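# Hang the duct tape roll on a wall peg

## Task

Pick up the duct tape roll from the top tray of the cart and place it over the shaft of a wall peg facing the supply shelving, so the peg's tip pokes out through the roll. Release it and move the robot away. The robot must not tip over or finish leaning, and the roll must stay on the peg by itself, without the robot holding it.

## Robot and tools

ROBOT. A Hello Robot Stretch 4 with a single arm: an omni-wheel base, a lift that rides up a mast, a telescoping arm reaching forward, a wrist with yaw, pitch and roll, and a two-finger gripper. It stands about 1.6 m tall, and no part of the base rim lies more than 0.23 m from the base origin.

FRAMES. Base frame: origin on the floor below the base centre, x ahead, y to the left, z up. hand_pose is reported in this frame and marks a point between the open fingertips (URDF link pinch). With all wrist joints at 0 its axes line up with the base frame. The printed value may not match the true hand position exactly. The odometry frame is where the base frame was when the scene began.

execute_actions. Argument "actions" is a list holding one action or nothing. An empty list only reports state and images. Optional "cameras": a list of head_camera, head_left_camera, head_right_camera, wrist_camera or all. Omitted, null or ["all"] gives every camera, [] gives none, and an unknown name rejects the call. An action holds "base", "joints" or both, plus optional "pace" and "contact_limits"; or "end_of_arm" by itself. Everything in one action begins at once and may finish at different moments.
- "base": exactly one key, each a relative move in metres or radians, counted from where the base last reported itself. translate_m: straight drive, positive forward, -2 to 2. strafe_m: sideways slide, positive left, -2 to 2. rotate_rad: spin in place, positive counter-clockwise seen from above, -3.2 to 3.2.
- "joints": absolute targets by name, not offsets. lift_m 0 to 1.2 (metres). arm_m 0 to 0.55 (metres of extension). wrist_yaw_rad -1.134 to 4.276 (0 points ahead, positive turns left, 3.14 folds it back; past 3.4 the arm may block it). wrist_pitch_rad -1.117 to 4.259 (0 level, 1.57 pointing down). wrist_roll_rad -1.117 to 4.259 (0 keeps the fingers at equal height; positive turns the gripper clockwise when viewed from behind). gripper_m -0.038 to 0.141 (metres of gap between empty fingertips; negative values press them together). Tolerances for done: lift and arm ±0.004, yaw and roll ±0.02, pitch ±0.05, gripper ±0.004. A joint target outside its range gets clipped and the result mentions it; any other bad value or unknown key rejects the call with no motion.
- "pace": slow, default, fast or max. Base speed caps 0.1, 0.3, 0.4, 0.6 m/s and turn caps 1, 2, 3, 4 rad/s respectively; with the lift above 0.2 these drop further, down to 0.3 m/s and 1 rad/s at lift 1.2. The wrist speed never changes with pace.
- "contact_limits": only {"arm_m": v}, v from 0 (lightest) to 0.75 (hardest), default 0.5; the arm halts when it pushes harder.
- "end_of_arm": "enable_torque" revives wrist or gripper motors that switched off; they then hold their current spot.
Anything left out of an action may keep driving toward its earlier target without the statuses showing it. If a call reports a stop, later movement, wait and finished_scene calls in that same reply are skipped.

wait: {"seconds": 0 to 10}; commands nothing and returns state and images like an empty action.
zoom_image: {"camera": name, "region": [x0, y0, x1, y1]} in pixels of that camera's last full image, top-left origin, at most 504 by 504.
read_manual: {"section": "licences"} returns only licence text.
finished_scene: {"scene": current scene number}; final, and reports whether the goal was met. Replying with no tool call ends the session.

RESULTS. base_status and joint_status tell how each commanded motion ended: done (for the base, wheels turned the full amount even if slipping), off_target (resting short, possibly still pushing), contact_stop_at_<key> (met resistance; that part goes slack, a slack lift may sink and slack wheels may roll), limit_stop_at_<name>, time_out, torque_fault (a wrist motor hit maximum effort and went limp until enable_torque). limit_stop_at_tilt means a lean over 6 degrees; lift, arm and wheels go slack. limit_stop_at_own_body means a joint was about to hit the robot; moving it away still works. on_its_own lists things not commanded this call; its "held at" is a held target, not a position. joint_positions are readings. lidar_m: 12 distances in metres, 30-degree sectors starting straight ahead and going counter-clockwise (4th left, 7th behind, 10th right); "-" means nothing seen or closer than 0.25 m; misses glass, thin legs and much behind. wrist_depth_mm: 7x7 grid of median depths, 100 to 2000 mm, row by row from top left. base_odometry counts wheel turns; heading -3.142 to 3.142, left positive. If turned_by_wheels and turned_by_imu differ by over about 0.1 rad, the base likely struck something or slipped. base_tilt in degrees, forward and right positive, with a fixed offset up to about 1.5. motor_effort: percent of maximum, positive toward higher joint values, bracket = peak in last action; wheel efforts positive mean turning right. pictures names the cameras in image order.

GRIPPING. Close to a gripper_m below the roll's width; deeper squeeze pulls it toward the wrist. The gripper reading does not prove a grasp; a firm hold shows as an effort change. A load in a level gripper pushes wrist pitch effort away from 0. If fingertips stick on a surface beneath them, raise the lift.

CAMERAS. head_camera (420x560) looks ahead and down from the mast top; turn the base to look elsewhere. head_left_camera and head_right_camera (fisheye, 420x672) look more steeply down and show base and arm. wrist_camera (616x392) looks along the fingers, with fingertips near the bottom. Calibration is given per camera in OpenCV convention, with small per-scene errors.

CAUTIONS. At the start, lift_m 0.4 with wrist_yaw_rad 0 unfolds the wrist. Tilting the gripper up while rolling it can cause self-collision stops. Do not drive or turn with over 1 kg held and arm_m above 0.2, especially at fast or max. Steady pushes or pulls with the gripper high can tip the robot. The robot holds its last command while you think. Avoid dropping the roll, slamming, hard impacts, strong pushes and torque faults; leave the roll resting on the peg unsupported and back away.

Each tool is called after "Call:" by a JSON object that holds its "method" and its "body".

## Session

Call:
{"method": "execute_actions", "body": {"actions": []}}

Scene clock: 0.00 s.
base_odometry: x=+0.000 y=+0.000 heading=+0.000 (m, m, rad; odometry frame)
turned_by_wheels: +0.000 (rad since the last result)
turned_by_imu: +0.000 (rad since the last result)
base_tilt: forward=+0.0 right=-0.1 (deg)
lidar_m: 2.09 1.68 1.73 1.95 1.90 2.30 2.70 2.67 1.97 1.12 1.12 1.41
base_status: not commanded
joint_positions: lift_m=+0.210 arm_m=-0.002 wrist_yaw_rad=+3.049 wrist_pitch_rad=-0.013 wrist_roll_rad=+0.012 gripper_m=+0.057
joint_status: not commanded
motor_effort: lift_m=+18 arm_m=-1 wrist_yaw_rad=+2 wrist_pitch_rad=-7 wrist_roll_rad=-1 gripper_m=-4 wheel_0=+0 wheel_1=+0 wheel_2=+0 (%)
hand_pose: x=-0.1106 y=+0.1137 z=+0.3918 quat_wxyz=(+0.046, +0.007, +0.006, +0.999) (m; base frame)
wrist_depth_mm: - 139 - - - - 1983 / 107 139 - - - - 1983 / 113 140 - - - - 1983 / 136 198 - - - - 1983 / - - - - - - 1983 / 1255 1308 200 1281 201 1430 1430 / 917 904 976 - 931 946 960
pictures: head_camera, head_left_camera, head_right_camera, wrist_camera
Images, in order (width x height): head_camera 420x560, head_left_camera 420x672, head_right_camera 420x672, wrist_camera 616x392.

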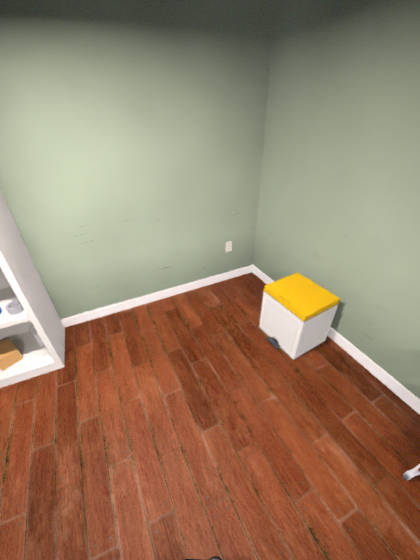

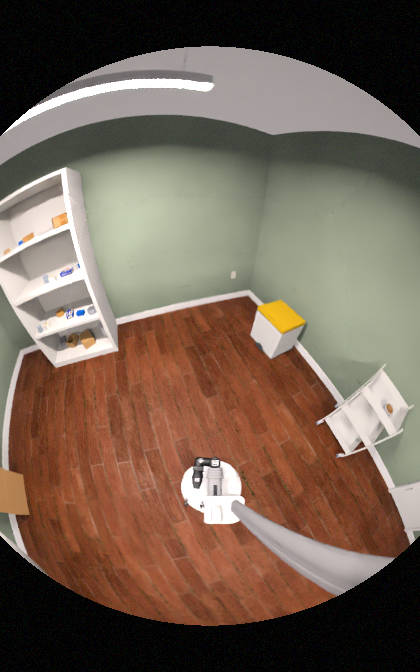

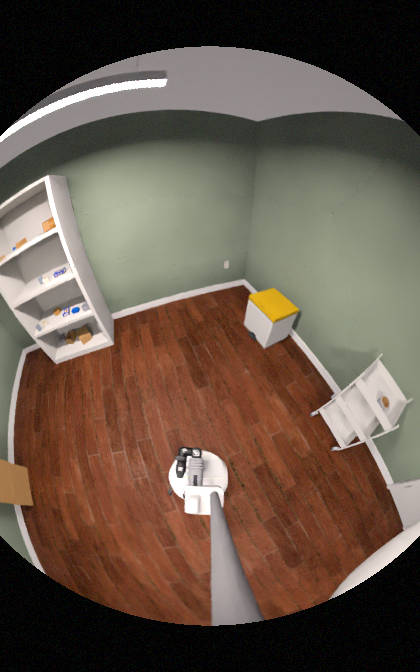

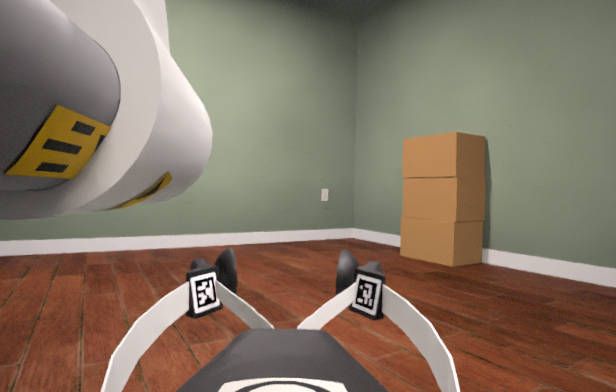

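Call:
{"method": "execute_actions", "body": {"actions": [{"base":{"rotate_rad":-1.3},"joints":{"lift_m":1.0,"wrist_yaw_rad":0},"pace":"fast"}]}}

Scene clock: 6.53 s.
base_odometry: x=+0.000 y=+0.000 heading=-1.299 (m, m, rad; odometry frame)
turned_by_wheels: -1.299 (rad since the last result)
turned_by_imu: -1.307 (rad since the last result)
base_tilt: forward=+0.1 right=-0.1 (deg)
lidar_m: 1.11 1.47 1.41 2.06 1.67 2.06 1.90 2.24 2.42 2.53 2.46 1.68
base_status: done
joint_positions: lift_m=+1.000 arm_m=-0.002 wrist_yaw_rad=+0.000 wrist_pitch_rad=-0.013 wrist_roll_rad=+0.012 gripper_m=+0.057
joint_status: all done
motor_effort: lift_m=+21(22) arm_m=-1(1) wrist_yaw_rad=+1(5) wrist_pitch_rad=-8(8) wrist_roll_rad=-1(0) gripper_m=-4(4) wheel_0=+5(11) wheel_1=+7(13) wheel_2=+5(12) (%)
hand_pose: x=+0.4571 y=-0.0874 z=+1.1817 quat_wxyz=(+1.000, +0.006, -0.006, +0.000) (m; base frame)
wrist_depth_mm: 1182 1255 1281 1336 1397 1430 1464 / 1182 1229 1308 1366 1366 1464 1499 / 1229 1229 1281 1366 1430 1430 1499 / 1205 1255 1308 1336 1430 1499 1499 / 1205 1229 1308 1366 1430 1464 1537 / 1205 1255 200 1366 201 1499 1537 / 1182 1255 1281 - 1430 1499 1537
pictures: head_camera, head_left_camera, head_right_camera, wrist_camera
camera_calibration (this result's frames):
wrist_camera: T_world_to_cam=[[-0.0351897, -0.999313, -0.0116676, -0.0697722], [0.00308219, 0.0115662, -0.999928, 1.23334], [0.999376, -0.0352231, 0.00267306, -0.235284], [0, 0, 0, 1]] pos_world=[0.22888, -0.0922767, 1.23306]
Images, in order (width x height): head_camera 420x560, head_left_camera 420x672, head_right_camera 420x672, wrist_camera 616x392.

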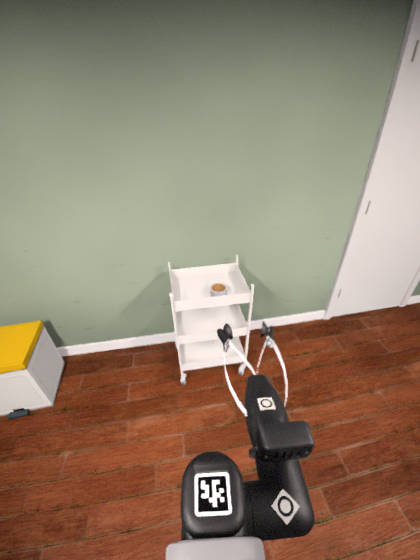

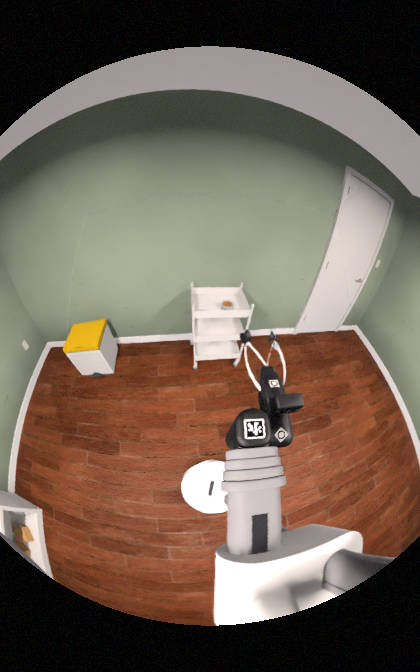

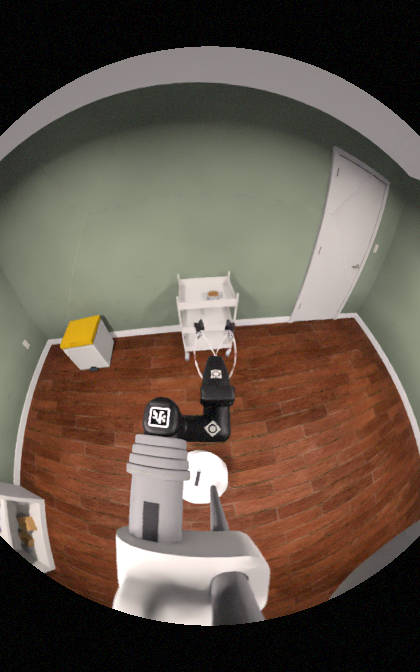

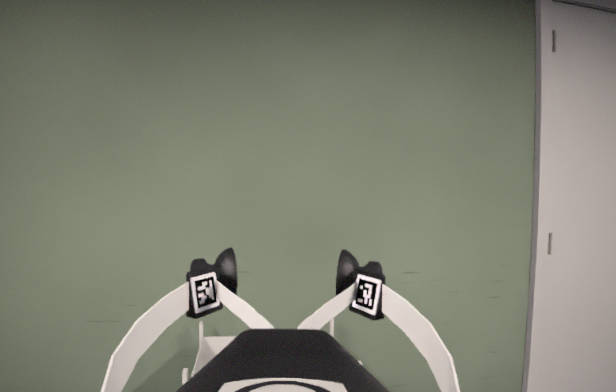

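Call:
{"method": "execute_actions", "body": {"actions": [{"base":{"translate_m":0.62},"joints":{"lift_m":1.1,"wrist_pitch_rad":1.57,"gripper_m":0.141,"arm_m":0.36},"pace":"fast"}]}}

Scene clock: 22.87 s.
base_odometry: x=+0.167 y=-0.597 heading=-1.298 (m, m, rad; odometry frame)
turned_by_wheels: +0.001 (rad since the last result)
turned_by_imu: +0.000 (rad since the last result)
base_tilt: forward=+0.2 right=+0.1 (deg)
lidar_m: 0.50 0.52 1.09 1.23 2.02 2.13 2.51 2.81 2.81 2.57 1.51 0.55
base_status: done
joint_positions: lift_m=+1.100 arm_m=+0.359 wrist_yaw_rad=+0.000 wrist_pitch_rad=+1.570 wrist_roll_rad=+0.012 gripper_m=+0.141
joint_status: all done
motor_effort: lift_m=+21(23) arm_m=+4(3) wrist_yaw_rad=+1(2) wrist_pitch_rad=+0(6) wrist_roll_rad=-1(2) gripper_m=-2(4) wheel_0=+5(10) wheel_1=+7(11) wheel_2=-5(14) (%)
hand_pose: x=+0.5305 y=-0.0874 z=+0.9895 quat_wxyz=(+0.707, +0.004, +0.707, -0.004) (m; base frame)
wrist_depth_mm: 723 535 539 544 554 976 1025 / 1025 535 544 549 549 1255 1229 / 1160 539 549 549 554 1229 1281 / 1160 544 549 554 569 1255 1255 / 1182 539 1205 1229 1229 1281 1308 / 1205 210 1098 1229 1255 1255 1281 / 1182 1229 1008 - 1255 1255 1281
pictures: head_camera, head_left_camera, head_right_camera, wrist_camera
camera_calibration (this result's frames):
wrist_camera: T_world_to_cam=[[-0.0110744, -0.999308, 0.0355119, -0.128964], [-0.999898, 0.011387, 0.00861344, 0.575037], [-0.00901185, -0.0354129, -0.999332, 1.21832], [0, 0, 0, 1]] pos_world=[0.58453, -0.0922783, 1.21714]
Images, in order (width x height): head_camera 420x560, head_left_camera 420x672, head_right_camera 420x672, wrist_camera 616x392.

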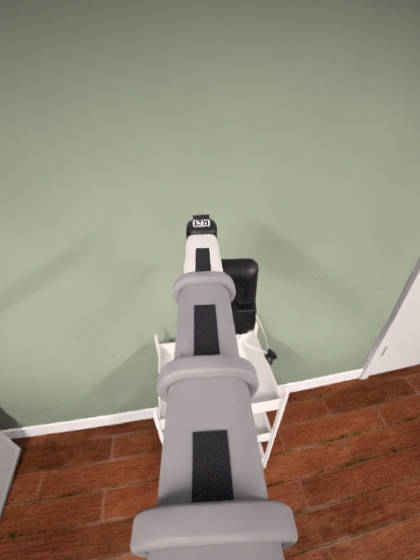

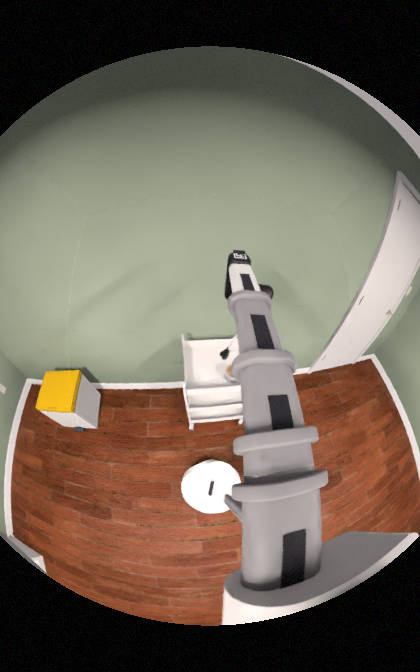

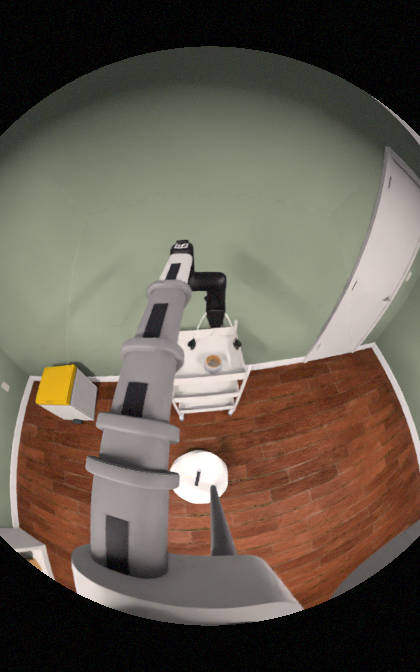

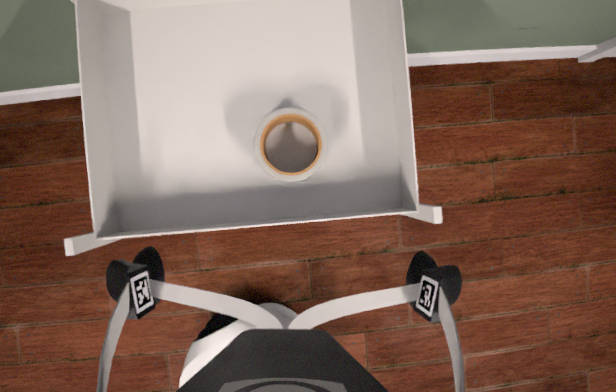

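Call:
{"method": "execute_actions", "body": {"actions": [{"joints":{"lift_m":0.92,"arm_m":0.48},"pace":"fast"}], "cameras": ["wrist_camera","head_right_camera"]}}

Scene clock: 29.87 s.
base_odometry: x=+0.167 y=-0.597 heading=-1.298 (m, m, rad; odometry frame)
turned_by_wheels: +0.000 (rad since the last result)
turned_by_imu: -0.001 (rad since the last result)
base_tilt: forward=+0.1 right=-0.1 (deg)
lidar_m: 0.49 0.49 1.08 1.22 2.00 2.14 2.51 2.82 2.81 2.58 1.52 0.56
base_status: not commanded
joint_positions: lift_m=+0.920 arm_m=+0.479 wrist_yaw_rad=+0.000 wrist_pitch_rad=+1.570 wrist_roll_rad=+0.012 gripper_m=+0.141
joint_status: all done
motor_effort: lift_m=+16(21) arm_m=+4(5) wrist_yaw_rad=+2(1) wrist_pitch_rad=+0(1) wrist_roll_rad=+0(0) gripper_m=+0(0) wheel_0=+5(5) wheel_1=+7(7) wheel_2=-5(5) (%)
hand_pose: x=+0.6504 y=-0.0874 z=+0.8099 quat_wxyz=(+0.707, +0.004, +0.707, -0.004) (m; base frame)
wrist_depth_mm: 327 345 355 368 373 634 707 / 357 362 368 370 373 960 1060 / 362 364 368 375 377 1060 1078 / 359 366 368 375 377 1078 1078 / 362 366 370 375 382 1042 1078 / 366 211 370 330 379 1060 1098 / 366 368 370 - 357 334 1078
pictures: head_right_camera, wrist_camera
camera_calibration (this result's frames):
wrist_camera: T_world_to_cam=[[-0.0110839, -0.999308, 0.0355129, -0.121251], [-0.999897, 0.0113997, 0.00870343, 0.696468], [-0.00910224, -0.0354128, -0.999331, 1.03996], [0, 0, 0, 1]] pos_world=[0.704518, -0.092279, 1.03751]
Images, in order (width x height): head_right_camera 420x672, wrist_camera 616x392.

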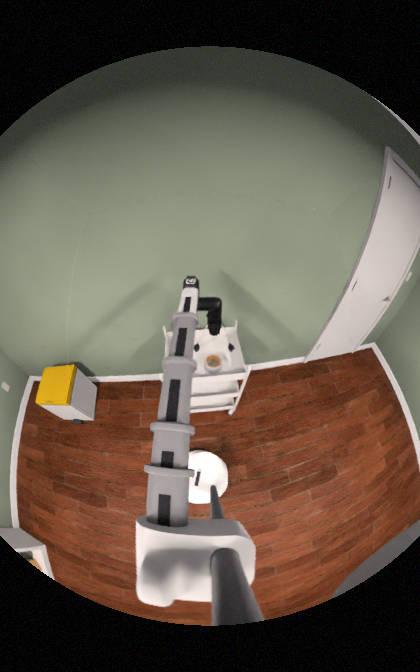

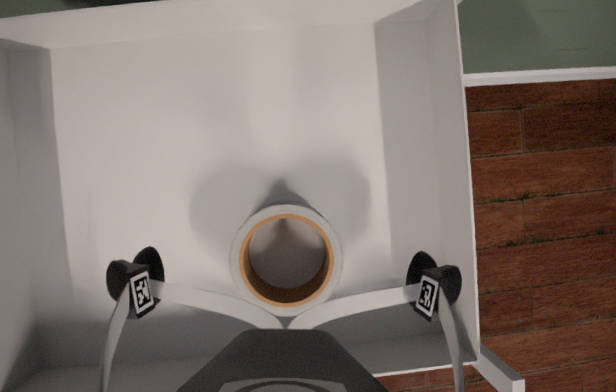

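Call:
{"method": "execute_actions", "body": {"actions": [{"joints":{"lift_m":0.805,"arm_m":0.473}}], "cameras": ["wrist_camera"]}}

Call:
{"method": "execute_actions", "body": {"actions": [{"joints":{"gripper_m":0.04}}], "cameras": ["wrist_camera"]}}

Call:
{"method": "execute_actions", "body": {"actions": [{"joints":{"lift_m":1.0}}], "cameras": ["wrist_camera"]}}

Scene clock: 38.90 s.
base_odometry: x=+0.167 y=-0.597 heading=-1.298 (m, m, rad; odometry frame)
turned_by_wheels: +0.000 (rad since the last result)
turned_by_imu: -0.001 (rad since the last result)
base_tilt: forward=+0.1 right=+0.0 (deg)
lidar_m: 0.50 0.52 1.07 1.23 2.00 2.14 2.52 2.78 2.83 2.57 1.51 0.55
base_status: not commanded
joint_positions: lift_m=+0.805 arm_m=+0.474 wrist_yaw_rad=+0.000 wrist_pitch_rad=+1.570 wrist_roll_rad=+0.012 gripper_m=+0.141
joint_status: all done
motor_effort: lift_m=+15(15) arm_m=-4(6) wrist_yaw_rad=+2(1) wrist_pitch_rad=-1(1) wrist_roll_rad=+0(1) gripper_m=+1(1) wheel_0=+5(5) wheel_1=+7(7) wheel_2=-5(5) (%)
hand_pose: x=+0.6449 y=-0.0874 z=+0.6950 quat_wxyz=(+0.707, +0.004, +0.707, -0.004) (m; base frame)
wrist_depth_mm: 247 249 253 255 257 259 418 / 247 251 254 256 259 260 218 / 250 253 255 258 259 263 223 / 251 253 256 258 262 264 226 / 252 254 257 259 264 265 227 / 252 211 213 236 216 267 229 / 254 256 258 - 267 267 233
pictures: wrist_camera
camera_calibration (this result's frames):
wrist_camera: T_world_to_cam=[[-0.0112204, -0.999306, 0.0355143, -0.117144], [-0.999894, 0.0115406, 0.00882525, 0.691864], [-0.00922898, -0.0354115, -0.99933, 0.925129], [0, 0, 0, 1]] pos_world=[0.699015, -0.0922867, 0.922564]
Images, in order (width x height): wrist_camera 616x392.

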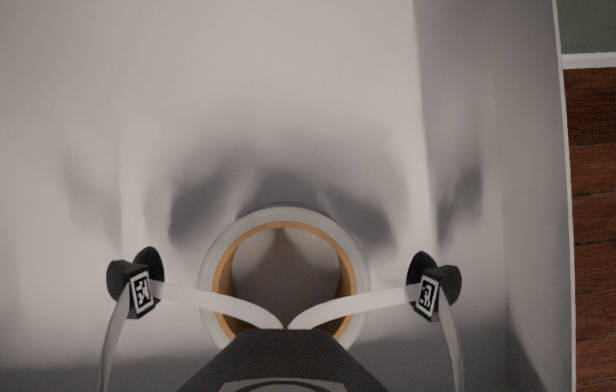

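Scene clock: 40.90 s.
base_odometry: x=+0.167 y=-0.597 heading=-1.298 (m, m, rad; odometry frame)
turned_by_wheels: +0.000 (rad since the last result)
turned_by_imu: +0.000 (rad since the last result)
base_tilt: forward=+0.1 right=-0.1 (deg)
lidar_m: 0.50 0.51 1.09 1.24 2.02 2.15 2.51 2.79 2.81 2.59 1.51 0.56
base_status: not commanded
joint_positions: lift_m=+0.805 arm_m=+0.474 wrist_yaw_rad=+0.000 wrist_pitch_rad=+1.570 wrist_roll_rad=+0.012 gripper_m=+0.041
joint_status: all done
motor_effort: lift_m=+15(16) arm_m=-4(4) wrist_yaw_rad=+1(2) wrist_pitch_rad=-1(2) wrist_roll_rad=-1(1) gripper_m=-31(33) wheel_0=+5(5) wheel_1=+7(7) wheel_2=-5(5) (%)
hand_pose: x=+0.6449 y=-0.0874 z=+0.6949 quat_wxyz=(+0.707, +0.004, +0.707, -0.004) (m; base frame)
wrist_depth_mm: 246 249 251 255 256 258 214 / 247 250 253 256 259 260 218 / 249 250 253 257 260 263 223 / 250 253 256 257 263 263 227 / 252 254 256 258 263 265 225 / 253 180 211 260 196 266 229 / 254 257 258 - 266 268 232
pictures: wrist_camera
camera_calibration (this result's frames):
wrist_camera: T_world_to_cam=[[-0.0112202, -0.999306, 0.0355143, -0.117143], [-0.999894, 0.0115405, 0.00882525, 0.691863], [-0.00922898, -0.0354115, -0.99933, 0.925101], [0, 0, 0, 1]] pos_world=[0.699014, -0.0922867, 0.922536]
Images, in order (width x height): wrist_camera 616x392.

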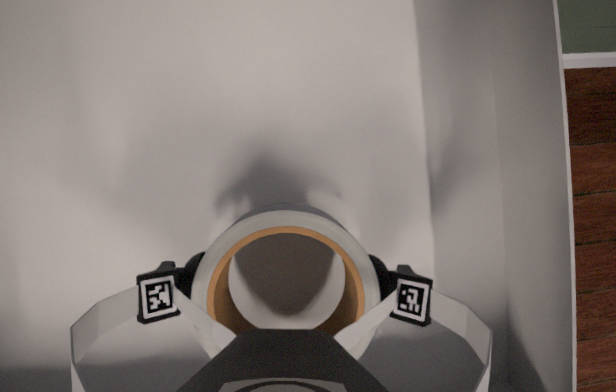

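Scene clock: 42.80 s.
base_odometry: x=+0.167 y=-0.597 heading=-1.298 (m, m, rad; odometry frame)
turned_by_wheels: +0.000 (rad since the last result)
turned_by_imu: +0.000 (rad since the last result)
base_tilt: forward=+0.1 right=+0.0 (deg)
lidar_m: 0.50 0.52 1.09 1.26 2.02 2.13 2.52 2.79 2.82 2.57 1.49 0.54
base_status: not commanded
joint_positions: lift_m=+1.000 arm_m=+0.474 wrist_yaw_rad=+0.000 wrist_pitch_rad=+1.570 wrist_roll_rad=+0.012 gripper_m=+0.041
joint_status: all done
motor_effort: lift_m=+22(24) arm_m=-4(4) wrist_yaw_rad=+2(1) wrist_pitch_rad=+0(1) wrist_roll_rad=+0(0) gripper_m=-31(32) wheel_0=+4(5) wheel_1=+7(7) wheel_2=-5(5) (%)
hand_pose: x=+0.6449 y=-0.0874 z=+0.8894 quat_wxyz=(+0.707, +0.004, +0.707, -0.004) (m; base frame)
wrist_depth_mm: 480 488 466 449 445 683 707 / 410 439 442 445 452 1078 1138 / 430 436 445 452 455 1138 1160 / 433 442 449 449 459 1160 1160 / 436 445 455 459 455 1138 1182 / 424 180 212 455 195 1160 1160 / 750 1098 402 - 1138 1160 1160
pictures: wrist_camera
camera_calibration (this result's frames):
wrist_camera: T_world_to_cam=[[-0.0112203, -0.999306, 0.0355143, -0.12405], [-0.999894, 0.0115405, 0.00882489, 0.690144], [-0.00922862, -0.0354115, -0.99933, 1.11946], [0, 0, 0, 1]] pos_world=[0.69901, -0.0922867, 1.11703]
Images, in order (width x height): wrist_camera 616x392.

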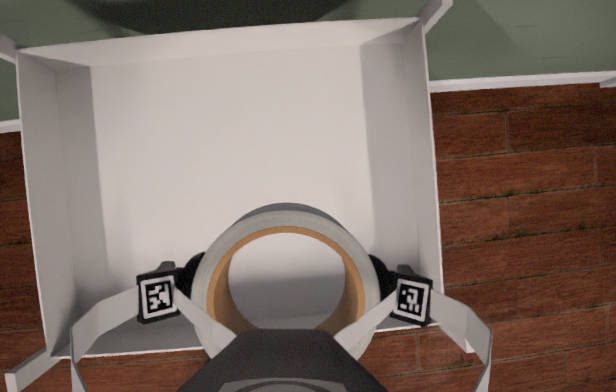

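Call:
{"method": "execute_actions", "body": {"actions": [{"base":{"rotate_rad":-1.45},"joints":{"arm_m":0}}], "cameras": []}}

Call:
{"method": "execute_actions", "body": {"actions": [{"base":{"translate_m":0.8},"joints":{"wrist_pitch_rad":0}}]}}

Scene clock: 49.63 s.
base_odometry: x=+0.167 y=-0.597 heading=-2.747 (m, m, rad; odometry frame)
turned_by_wheels: -1.449 (rad since the last result)
turned_by_imu: -1.457 (rad since the last result)
base_tilt: forward=+0.1 right=+0.0 (deg)
lidar_m: 2.57 1.33 0.54 0.50 0.95 1.09 2.16 2.01 2.40 2.51 2.79 2.54
base_status: done
joint_positions: lift_m=+1.000 arm_m=+0.001 wrist_yaw_rad=+0.000 wrist_pitch_rad=+1.570 wrist_roll_rad=+0.012 gripper_m=+0.041
joint_status: all done
motor_effort: lift_m=+21(22) arm_m=-4(5) wrist_yaw_rad=+2(0) wrist_pitch_rad=-1(2) wrist_roll_rad=+0(1) gripper_m=-33(34) wheel_0=+5(12) wheel_1=+7(11) wheel_2=+5(15) (%)
hand_pose: x=+0.1718 y=-0.0874 z=+0.8895 quat_wxyz=(+0.707, +0.004, +0.707, -0.004) (m; base frame)
wrist_depth_mm: 1078 1078 1078 1118 1098 1160 1138 / 1060 1078 1118 1118 1118 1138 1160 / 1025 1118 1098 1098 1118 1160 1160 / 976 1118 1118 1098 1160 1160 1118 / 960 1098 891 904 1160 1138 1160 / 1025 180 211 904 196 1160 1160 / 1098 1118 1118 - 1160 1160 1182
pictures: none
No camera images: the call's "cameras" was empty. Leave "cameras" out to get every camera's image.

Scene clock: 53.77 s.
base_odometry: x=-0.571 y=-0.905 heading=-2.746 (m, m, rad; odometry frame)
turned_by_wheels: +0.001 (rad since the last result)
turned_by_imu: +0.001 (rad since the last result)
base_tilt: forward=+0.0 right=+0.0 (deg)
lidar_m: 1.77 1.31 0.97 0.92 0.68 0.75 1.88 2.73 2.64 2.55 2.54 1.71
base_status: done
joint_positions: lift_m=+1.000 arm_m=+0.001 wrist_yaw_rad=+0.000 wrist_pitch_rad=+0.005 wrist_roll_rad=+0.012 gripper_m=+0.041
joint_status: all done
motor_effort: lift_m=+20(21) arm_m=-4(4) wrist_yaw_rad=+2(2) wrist_pitch_rad=-14(19) wrist_roll_rad=+0(1) gripper_m=-33(33) wheel_0=+5(9) wheel_1=+7(9) wheel_2=-5(14) (%)
hand_pose: x=+0.4601 y=-0.0874 z=+1.1767 quat_wxyz=(+1.000, +0.006, +0.002, +0.000) (m; base frame)
wrist_depth_mm: 1537 1537 1499 1537 1499 1618 1537 / 1499 1499 1499 1537 1576 1576 1618 / 1499 1499 1537 1576 1576 1618 1661 / 1499 1499 1576 1537 1576 1576 1576 / 1499 1537 1576 1537 1618 1618 1576 / 1499 181 211 1618 193 1576 1618 / 1499 1576 1576 - 1618 1618 1661
pictures: head_camera, head_left_camera, head_right_camera, wrist_camera
camera_calibration (this result's frames):
wrist_camera: T_world_to_cam=[[-0.0355013, -0.999309, -0.0110468, -0.0703444], [-0.0142898, 0.0115602, -0.999831, 1.23623], [0.999267, -0.0353374, -0.0146903, -0.2178], [0, 0, 0, 1]] pos_world=[0.232808, -0.0922833, 1.23204]
Images, in order (width x height): head_camera 420x560, head_left_camera 420x672, head_right_camera 420x672, wrist_camera 616x392.

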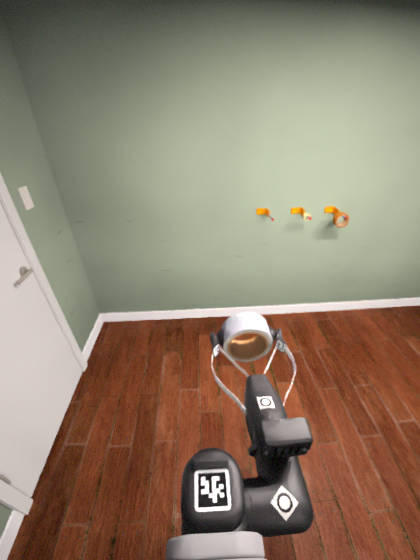

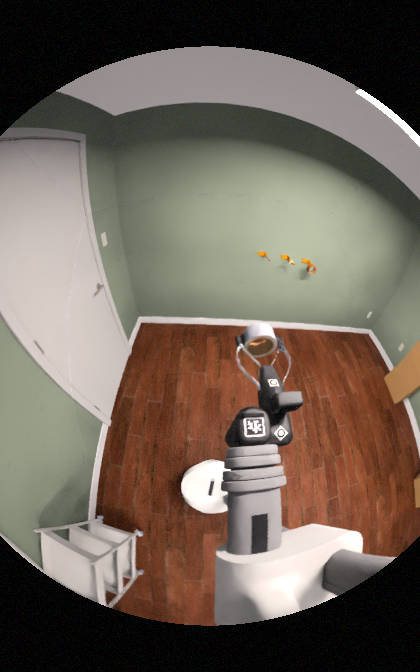

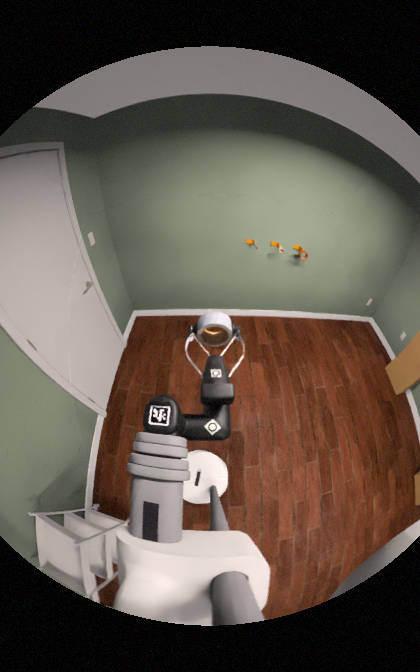

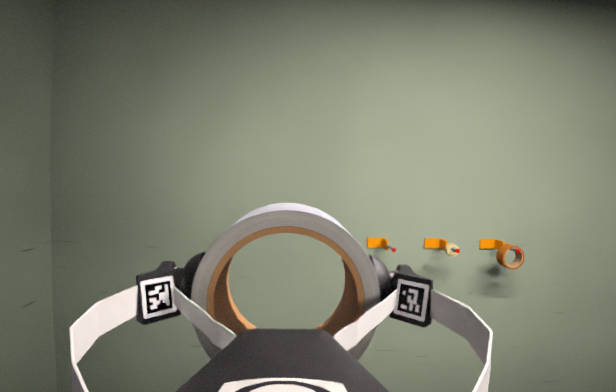

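Call:
{"method": "execute_actions", "body": {"actions": [{"base":{"strafe_m":-0.38},"joints":{"lift_m":0.825,"arm_m":0.2}}], "cameras": []}}

Call:
{"method": "execute_actions", "body": {"actions": [{"base":{"translate_m":0.75}}], "cameras": ["wrist_camera","head_camera"]}}

Scene clock: 62.77 s.
base_odometry: x=-0.717 y=-0.554 heading=-2.746 (m, m, rad; odometry frame)
turned_by_wheels: +0.000 (rad since the last result)
turned_by_imu: -0.001 (rad since the last result)
base_tilt: forward=+0.1 right=-0.1 (deg)
lidar_m: 1.69 1.82 1.33 1.30 0.99 1.25 2.91 2.59 2.27 2.20 2.23 1.71
base_status: done
joint_positions: lift_m=+0.825 arm_m=+0.199 wrist_yaw_rad=+0.000 wrist_pitch_rad=+0.005 wrist_roll_rad=+0.012 gripper_m=+0.041
joint_status: all done
motor_effort: lift_m=+16(20) arm_m=+4(4) wrist_yaw_rad=+2(0) wrist_pitch_rad=-14(14) wrist_roll_rad=+0(0) gripper_m=-30(32) wheel_0=+3(15) wheel_1=-5(16) wheel_2=+0(9) (%)
hand_pose: x=+0.6586 y=-0.0874 z=+1.0020 quat_wxyz=(+1.000, +0.006, +0.002, +0.000) (m; base frame)
wrist_depth_mm: 1281 1308 1308 1366 1336 1336 1366 / 1281 1308 1336 1366 1397 1397 1430 / 1336 1336 1336 1366 1397 1366 1397 / 1336 1336 1308 1397 1366 1464 1397 / 1336 1336 1366 1336 1366 1397 1430 / 1336 181 211 1366 193 1430 1430 / 1336 1336 1366 - 1397 1397 1397
pictures: none
No camera images: the call's "cameras" was empty. Leave "cameras" out to get every camera's image.

Scene clock: 66.77 s.
base_odometry: x=-1.409 y=-0.843 heading=-2.746 (m, m, rad; odometry frame)
turned_by_wheels: +0.001 (rad since the last result)
turned_by_imu: +0.001 (rad since the last result)
base_tilt: forward=+0.1 right=+0.1 (deg)
lidar_m: 0.87 1.06 1.29 1.28 1.36 1.49 3.34 3.39 2.55 2.13 1.49 0.93
base_status: done
joint_positions: lift_m=+0.825 arm_m=+0.199 wrist_yaw_rad=+0.000 wrist_pitch_rad=+0.005 wrist_roll_rad=+0.012 gripper_m=+0.041
joint_status: not commanded
motor_effort: lift_m=+16(16) arm_m=+4(4) wrist_yaw_rad=+2(2) wrist_pitch_rad=-14(15) wrist_roll_rad=+0(1) gripper_m=-31(30) wheel_0=+5(11) wheel_1=+6(11) wheel_2=-3(13) (%)
hand_pose: x=+0.6587 y=-0.0874 z=+1.0020 quat_wxyz=(+1.000, +0.006, +0.002, +0.000) (m; base frame)
wrist_depth_mm: 585 591 603 603 609 615 621 / 585 591 603 597 609 621 615 / 597 609 603 615 615 621 627 / 597 597 603 609 615 627 634 / 603 603 603 615 621 627 634 / 609 181 211 621 193 634 640 / 609 621 621 - 627 647 647
pictures: head_camera, wrist_camera
camera_calibration (this result's frames):
wrist_camera: T_world_to_cam=[[-0.0354713, -0.99931, -0.0110457, -0.0652372], [-0.0143218, 0.0115598, -0.999831, 1.06444], [0.999268, -0.0353071, -0.0147219, -0.418741], [0, 0, 0, 1]] pos_world=[0.431365, -0.0922814, 1.05738]
Images, in order (width x height): head_camera 420x560, wrist_camera 616x392.

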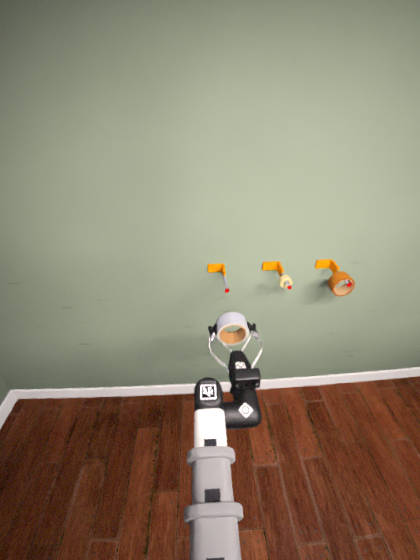

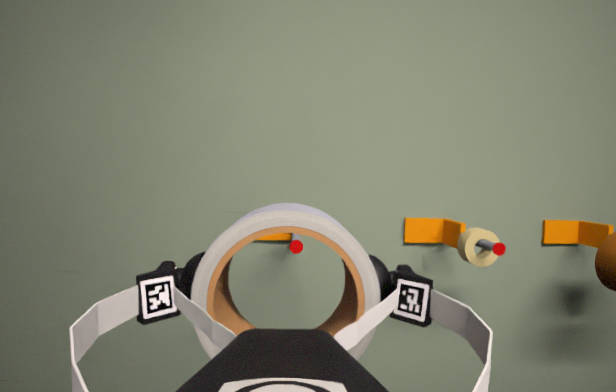

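Call:
{"method": "execute_actions", "body": {"actions": [{"joints":{"lift_m":0.81,"arm_m":0.35}}], "cameras": ["wrist_camera","head_camera"]}}

Scene clock: 80.17 s.
base_odometry: x=-1.409 y=-0.843 heading=-2.746 (m, m, rad; odometry frame)
turned_by_wheels: +0.000 (rad since the last result)
turned_by_imu: -0.001 (rad since the last result)
base_tilt: forward=+0.1 right=-0.1 (deg)
lidar_m: 1.02 1.07 1.28 1.28 1.36 1.51 3.33 3.40 2.52 2.13 1.47 0.95
base_status: not commanded
joint_positions: lift_m=+0.810 arm_m=+0.349 wrist_yaw_rad=+0.000 wrist_pitch_rad=+0.005 wrist_roll_rad=+0.012 gripper_m=+0.041
joint_status: all done
motor_effort: lift_m=+16(17) arm_m=+4(3) wrist_yaw_rad=+1(0) wrist_pitch_rad=-13(14) wrist_roll_rad=+0(1) gripper_m=-32(33) wheel_0=+5(5) wheel_1=+6(6) wheel_2=-3(3) (%)
hand_pose: x=+0.8086 y=-0.0874 z=+0.9871 quat_wxyz=(+1.000, +0.006, +0.002, +0.000) (m; base frame)
wrist_depth_mm: 442 445 449 455 459 462 466 / 445 445 455 459 466 466 473 / 449 449 459 462 469 469 473 / 455 459 459 466 469 477 477 / 452 462 459 459 473 473 343 / 455 181 211 469 193 480 484 / 466 469 469 - 480 484 488
pictures: head_camera, wrist_camera
camera_calibration (this result's frames):
wrist_camera: T_world_to_cam=[[-0.0354295, -0.999311, -0.0110495, -0.0601005], [-0.0142135, 0.0115592, -0.999832, 1.05157], [0.999271, -0.0352665, -0.0146132, -0.568938], [0, 0, 0, 1]] pos_world=[0.581341, -0.092279, 1.04242]
Images, in order (width x height): head_camera 420x560, wrist_camera 616x392.

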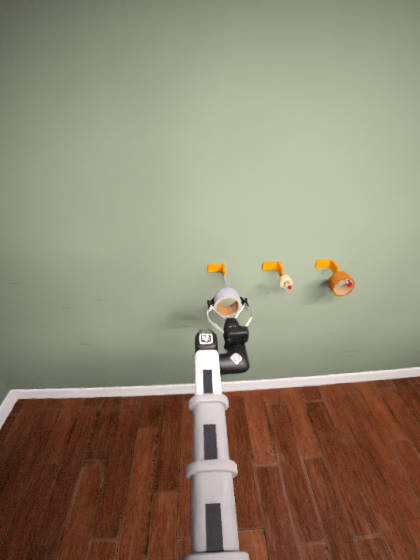

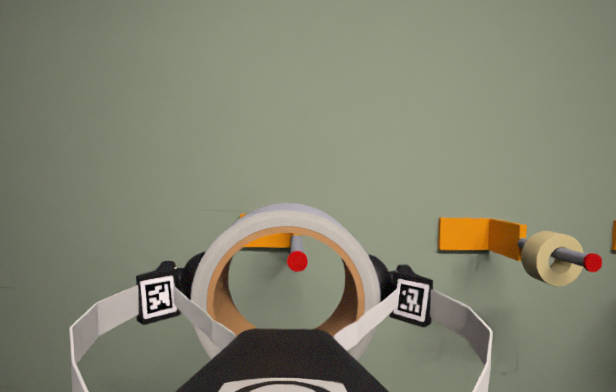

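Call:
{"method": "execute_actions", "body": {"actions": [{"joints":{"lift_m":0.797,"arm_m":0.48},"contact_limits":{"arm_m":0.2}}], "cameras": ["wrist_camera","head_camera"]}}

Scene clock: 87.53 s.
base_odometry: x=-1.409 y=-0.843 heading=-2.746 (m, m, rad; odometry frame)
turned_by_wheels: +0.000 (rad since the last result)
turned_by_imu: -0.001 (rad since the last result)
base_tilt: forward=+0.0 right=+0.0 (deg)
lidar_m: 1.02 1.08 1.31 1.28 1.37 1.50 3.33 3.41 2.54 2.11 1.49 0.94
base_status: not commanded
joint_positions: lift_m=+0.797 arm_m=+0.479 wrist_yaw_rad=+0.000 wrist_pitch_rad=+0.005 wrist_roll_rad=+0.012 gripper_m=+0.041
joint_status: all done
motor_effort: lift_m=+16(17) arm_m=+4(3) wrist_yaw_rad=+1(1) wrist_pitch_rad=-14(15) wrist_roll_rad=-1(0) gripper_m=-31(32) wheel_0=+5(5) wheel_1=+6(6) wheel_2=-3(3) (%)
contact_limits: arm_m 0.2
hand_pose: x=+0.9386 y=-0.0874 z=+0.9741 quat_wxyz=(+1.000, +0.006, +0.002, +0.000) (m; base frame)
wrist_depth_mm: 319 322 325 329 332 334 334 / 320 325 327 330 332 332 338 / 325 325 325 332 336 336 340 / 325 329 330 332 338 340 345 / 327 329 327 240 340 343 334 / 329 180 211 236 193 345 349 / 330 334 334 - 343 347 349
pictures: head_camera, wrist_camera
camera_calibration (this result's frames):
wrist_camera: T_world_to_cam=[[-0.035416, -0.999312, -0.0110478, -0.0556494], [-0.0142587, 0.0115589, -0.999832, 1.04045], [0.999271, -0.0352525, -0.0146582, -0.698973], [0, 0, 0, 1]] pos_world=[0.711328, -0.0922781, 1.02941]
Images, in order (width x height): head_camera 420x560, wrist_camera 616x392.

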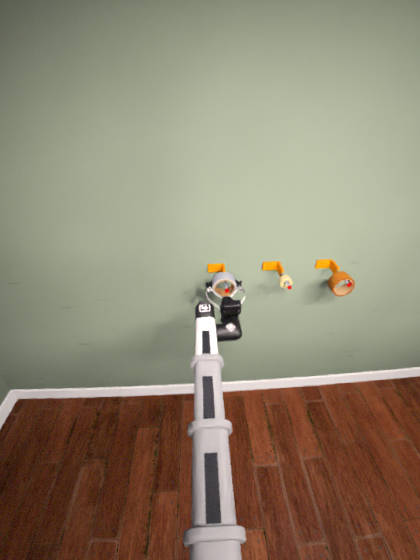

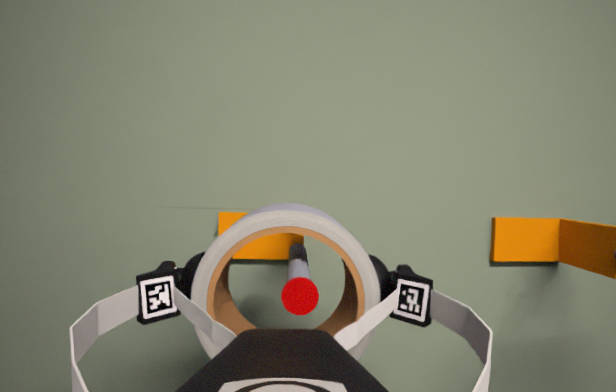

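Call:
{"method": "execute_actions", "body": {"actions": [{"joints":{"lift_m":0.781,"arm_m":0.472}}], "cameras": ["wrist_camera"]}}

Call:
{"method": "execute_actions", "body": {"actions": [{"joints":{"gripper_m":0.125}}], "cameras": []}}

Call:
{"method": "execute_actions", "body": {"actions": [{"joints":{"arm_m":0.1},"pace":"fast"}], "cameras": ["wrist_camera","head_camera"]}}

Scene clock: 99.90 s.
base_odometry: x=-1.409 y=-0.843 heading=-2.746 (m, m, rad; odometry frame)
turned_by_wheels: +0.000 (rad since the last result)
turned_by_imu: -0.001 (rad since the last result)
base_tilt: forward=+0.0 right=+0.0 (deg)
lidar_m: 1.03 1.07 1.31 1.29 1.35 1.49 3.32 3.40 2.54 2.12 1.50 0.94
base_status: not commanded
joint_positions: lift_m=+0.781 arm_m=+0.473 wrist_yaw_rad=+0.000 wrist_pitch_rad=+0.005 wrist_roll_rad=+0.012 gripper_m=+0.041
joint_status: all done
motor_effort: lift_m=+16(15) arm_m=-4(6) wrist_yaw_rad=+1(1) wrist_pitch_rad=-14(14) wrist_roll_rad=-1(0) gripper_m=-31(31) wheel_0=+5(5) wheel_1=+6(6) wheel_2=-3(3) (%)
hand_pose: x=+0.9322 y=-0.0874 z=+0.9580 quat_wxyz=(+1.000, +0.006, +0.002, +0.000) (m; base frame)
wrist_depth_mm: 324 327 329 336 338 340 343 / 329 330 332 338 342 342 345 / 329 332 334 340 342 342 345 / 330 336 338 338 343 345 345 / 334 336 338 209 343 347 351 / 336 181 212 343 193 351 355 / 338 340 342 - 349 353 355
pictures: wrist_camera
camera_calibration (this result's frames):
wrist_camera: T_world_to_cam=[[-0.0355417, -0.999307, -0.0110455, -0.0559757], [-0.0143253, 0.0115608, -0.999831, 1.02439], [0.999266, -0.0353775, -0.0147263, -0.692704], [0, 0, 0, 1]] pos_world=[0.70488, -0.0922857, 1.0134]
Images, in order (width x height): wrist_camera 616x392.

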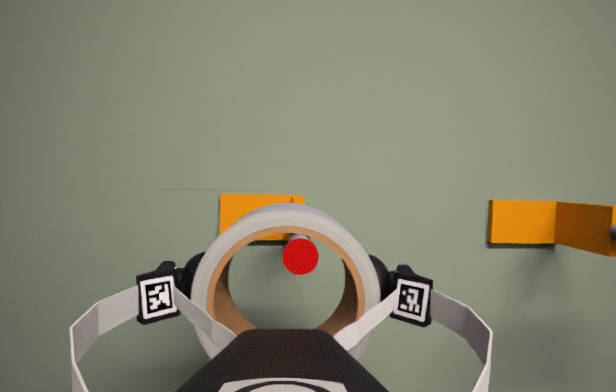

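Scene clock: 101.67 s.
base_odometry: x=-1.409 y=-0.843 heading=-2.746 (m, m, rad; odometry frame)
turned_by_wheels: +0.000 (rad since the last result)
turned_by_imu: +0.000 (rad since the last result)
base_tilt: forward=+0.1 right=+0.1 (deg)
lidar_m: 0.95 1.09 1.30 1.26 1.36 1.49 3.33 3.41 2.55 2.13 1.49 0.93
base_status: not commanded
joint_positions: lift_m=+0.781 arm_m=+0.473 wrist_yaw_rad=+0.000 wrist_pitch_rad=+0.003 wrist_roll_rad=+0.012 gripper_m=+0.125
joint_status: all done
motor_effort: lift_m=+16(16) arm_m=-4(5) wrist_yaw_rad=+2(2) wrist_pitch_rad=-9(14) wrist_roll_rad=+1(1) gripper_m=-2(31) wheel_0=+5(5) wheel_1=+6(6) wheel_2=-3(3) (%)
hand_pose: x=+0.9322 y=-0.0874 z=+0.9586 quat_wxyz=(+1.000, +0.006, +0.001, +0.000) (m; base frame)
wrist_depth_mm: 327 329 332 334 338 342 345 / 327 332 332 338 342 343 343 / 329 332 334 340 340 342 345 / 334 334 334 340 343 347 351 / 332 336 338 334 343 347 351 / 336 338 212 342 213 351 355 / 340 340 342 - 349 353 355
pictures: none
No camera images: the call's "cameras" was empty. Leave "cameras" out to get every camera's image.

Scene clock: 103.53 s.
base_odometry: x=-1.409 y=-0.843 heading=-2.746 (m, m, rad; odometry frame)
turned_by_wheels: +0.000 (rad since the last result)
turned_by_imu: +0.000 (rad since the last result)
base_tilt: forward=+0.1 right=-0.1 (deg)
lidar_m: 0.85 1.08 1.29 1.29 1.35 1.50 3.35 3.39 2.54 2.12 1.49 0.93
base_status: not commanded
joint_positions: lift_m=+0.781 arm_m=+0.101 wrist_yaw_rad=+0.000 wrist_pitch_rad=+0.003 wrist_roll_rad=+0.012 gripper_m=+0.125
joint_status: all done
motor_effort: lift_m=+16(16) arm_m=-4(7) wrist_yaw_rad=+2(1) wrist_pitch_rad=-8(9) wrist_roll_rad=+0(1) gripper_m=+0(1) wheel_0=+5(5) wheel_1=+6(6) wheel_2=-3(3) (%)
hand_pose: x=+0.5602 y=-0.0875 z=+0.9586 quat_wxyz=(+1.000, +0.006, +0.001, +0.000) (m; base frame)
wrist_depth_mm: 683 691 683 699 707 723 723 / 691 691 707 707 707 723 715 / 691 707 691 707 723 732 723 / 699 699 707 715 723 723 723 / 699 699 715 707 723 732 741 / 699 707 715 723 220 741 741 / 707 715 723 - 732 741 750
pictures: head_camera, wrist_camera
camera_calibration (this result's frames):
wrist_camera: T_world_to_cam=[[-0.0357085, -0.9993, -0.0111202, -0.0690804], [-0.0122324, 0.0115635, -0.999858, 1.01852], [0.999287, -0.0355674, -0.0126368, -0.322984], [0, 0, 0, 1]] pos_world=[0.332746, -0.0922974, 1.01352]
Images, in order (width x height): head_camera 420x560, wrist_camera 616x392.

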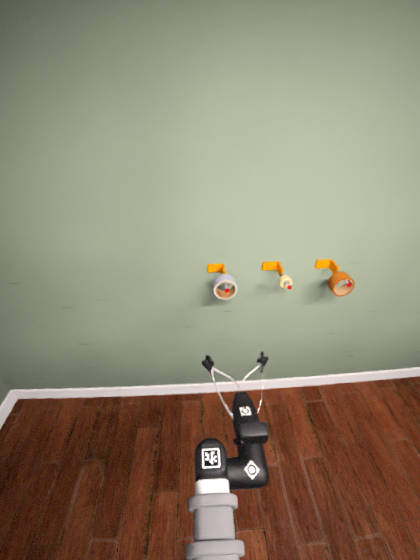

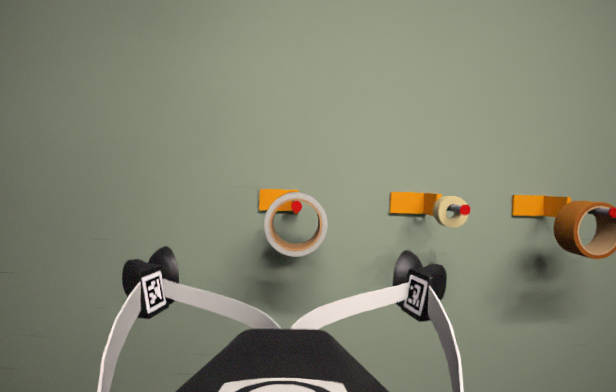

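Call:
{"method": "finished_scene", "body": {"scene": 1}}

The scene is finished: the task was done.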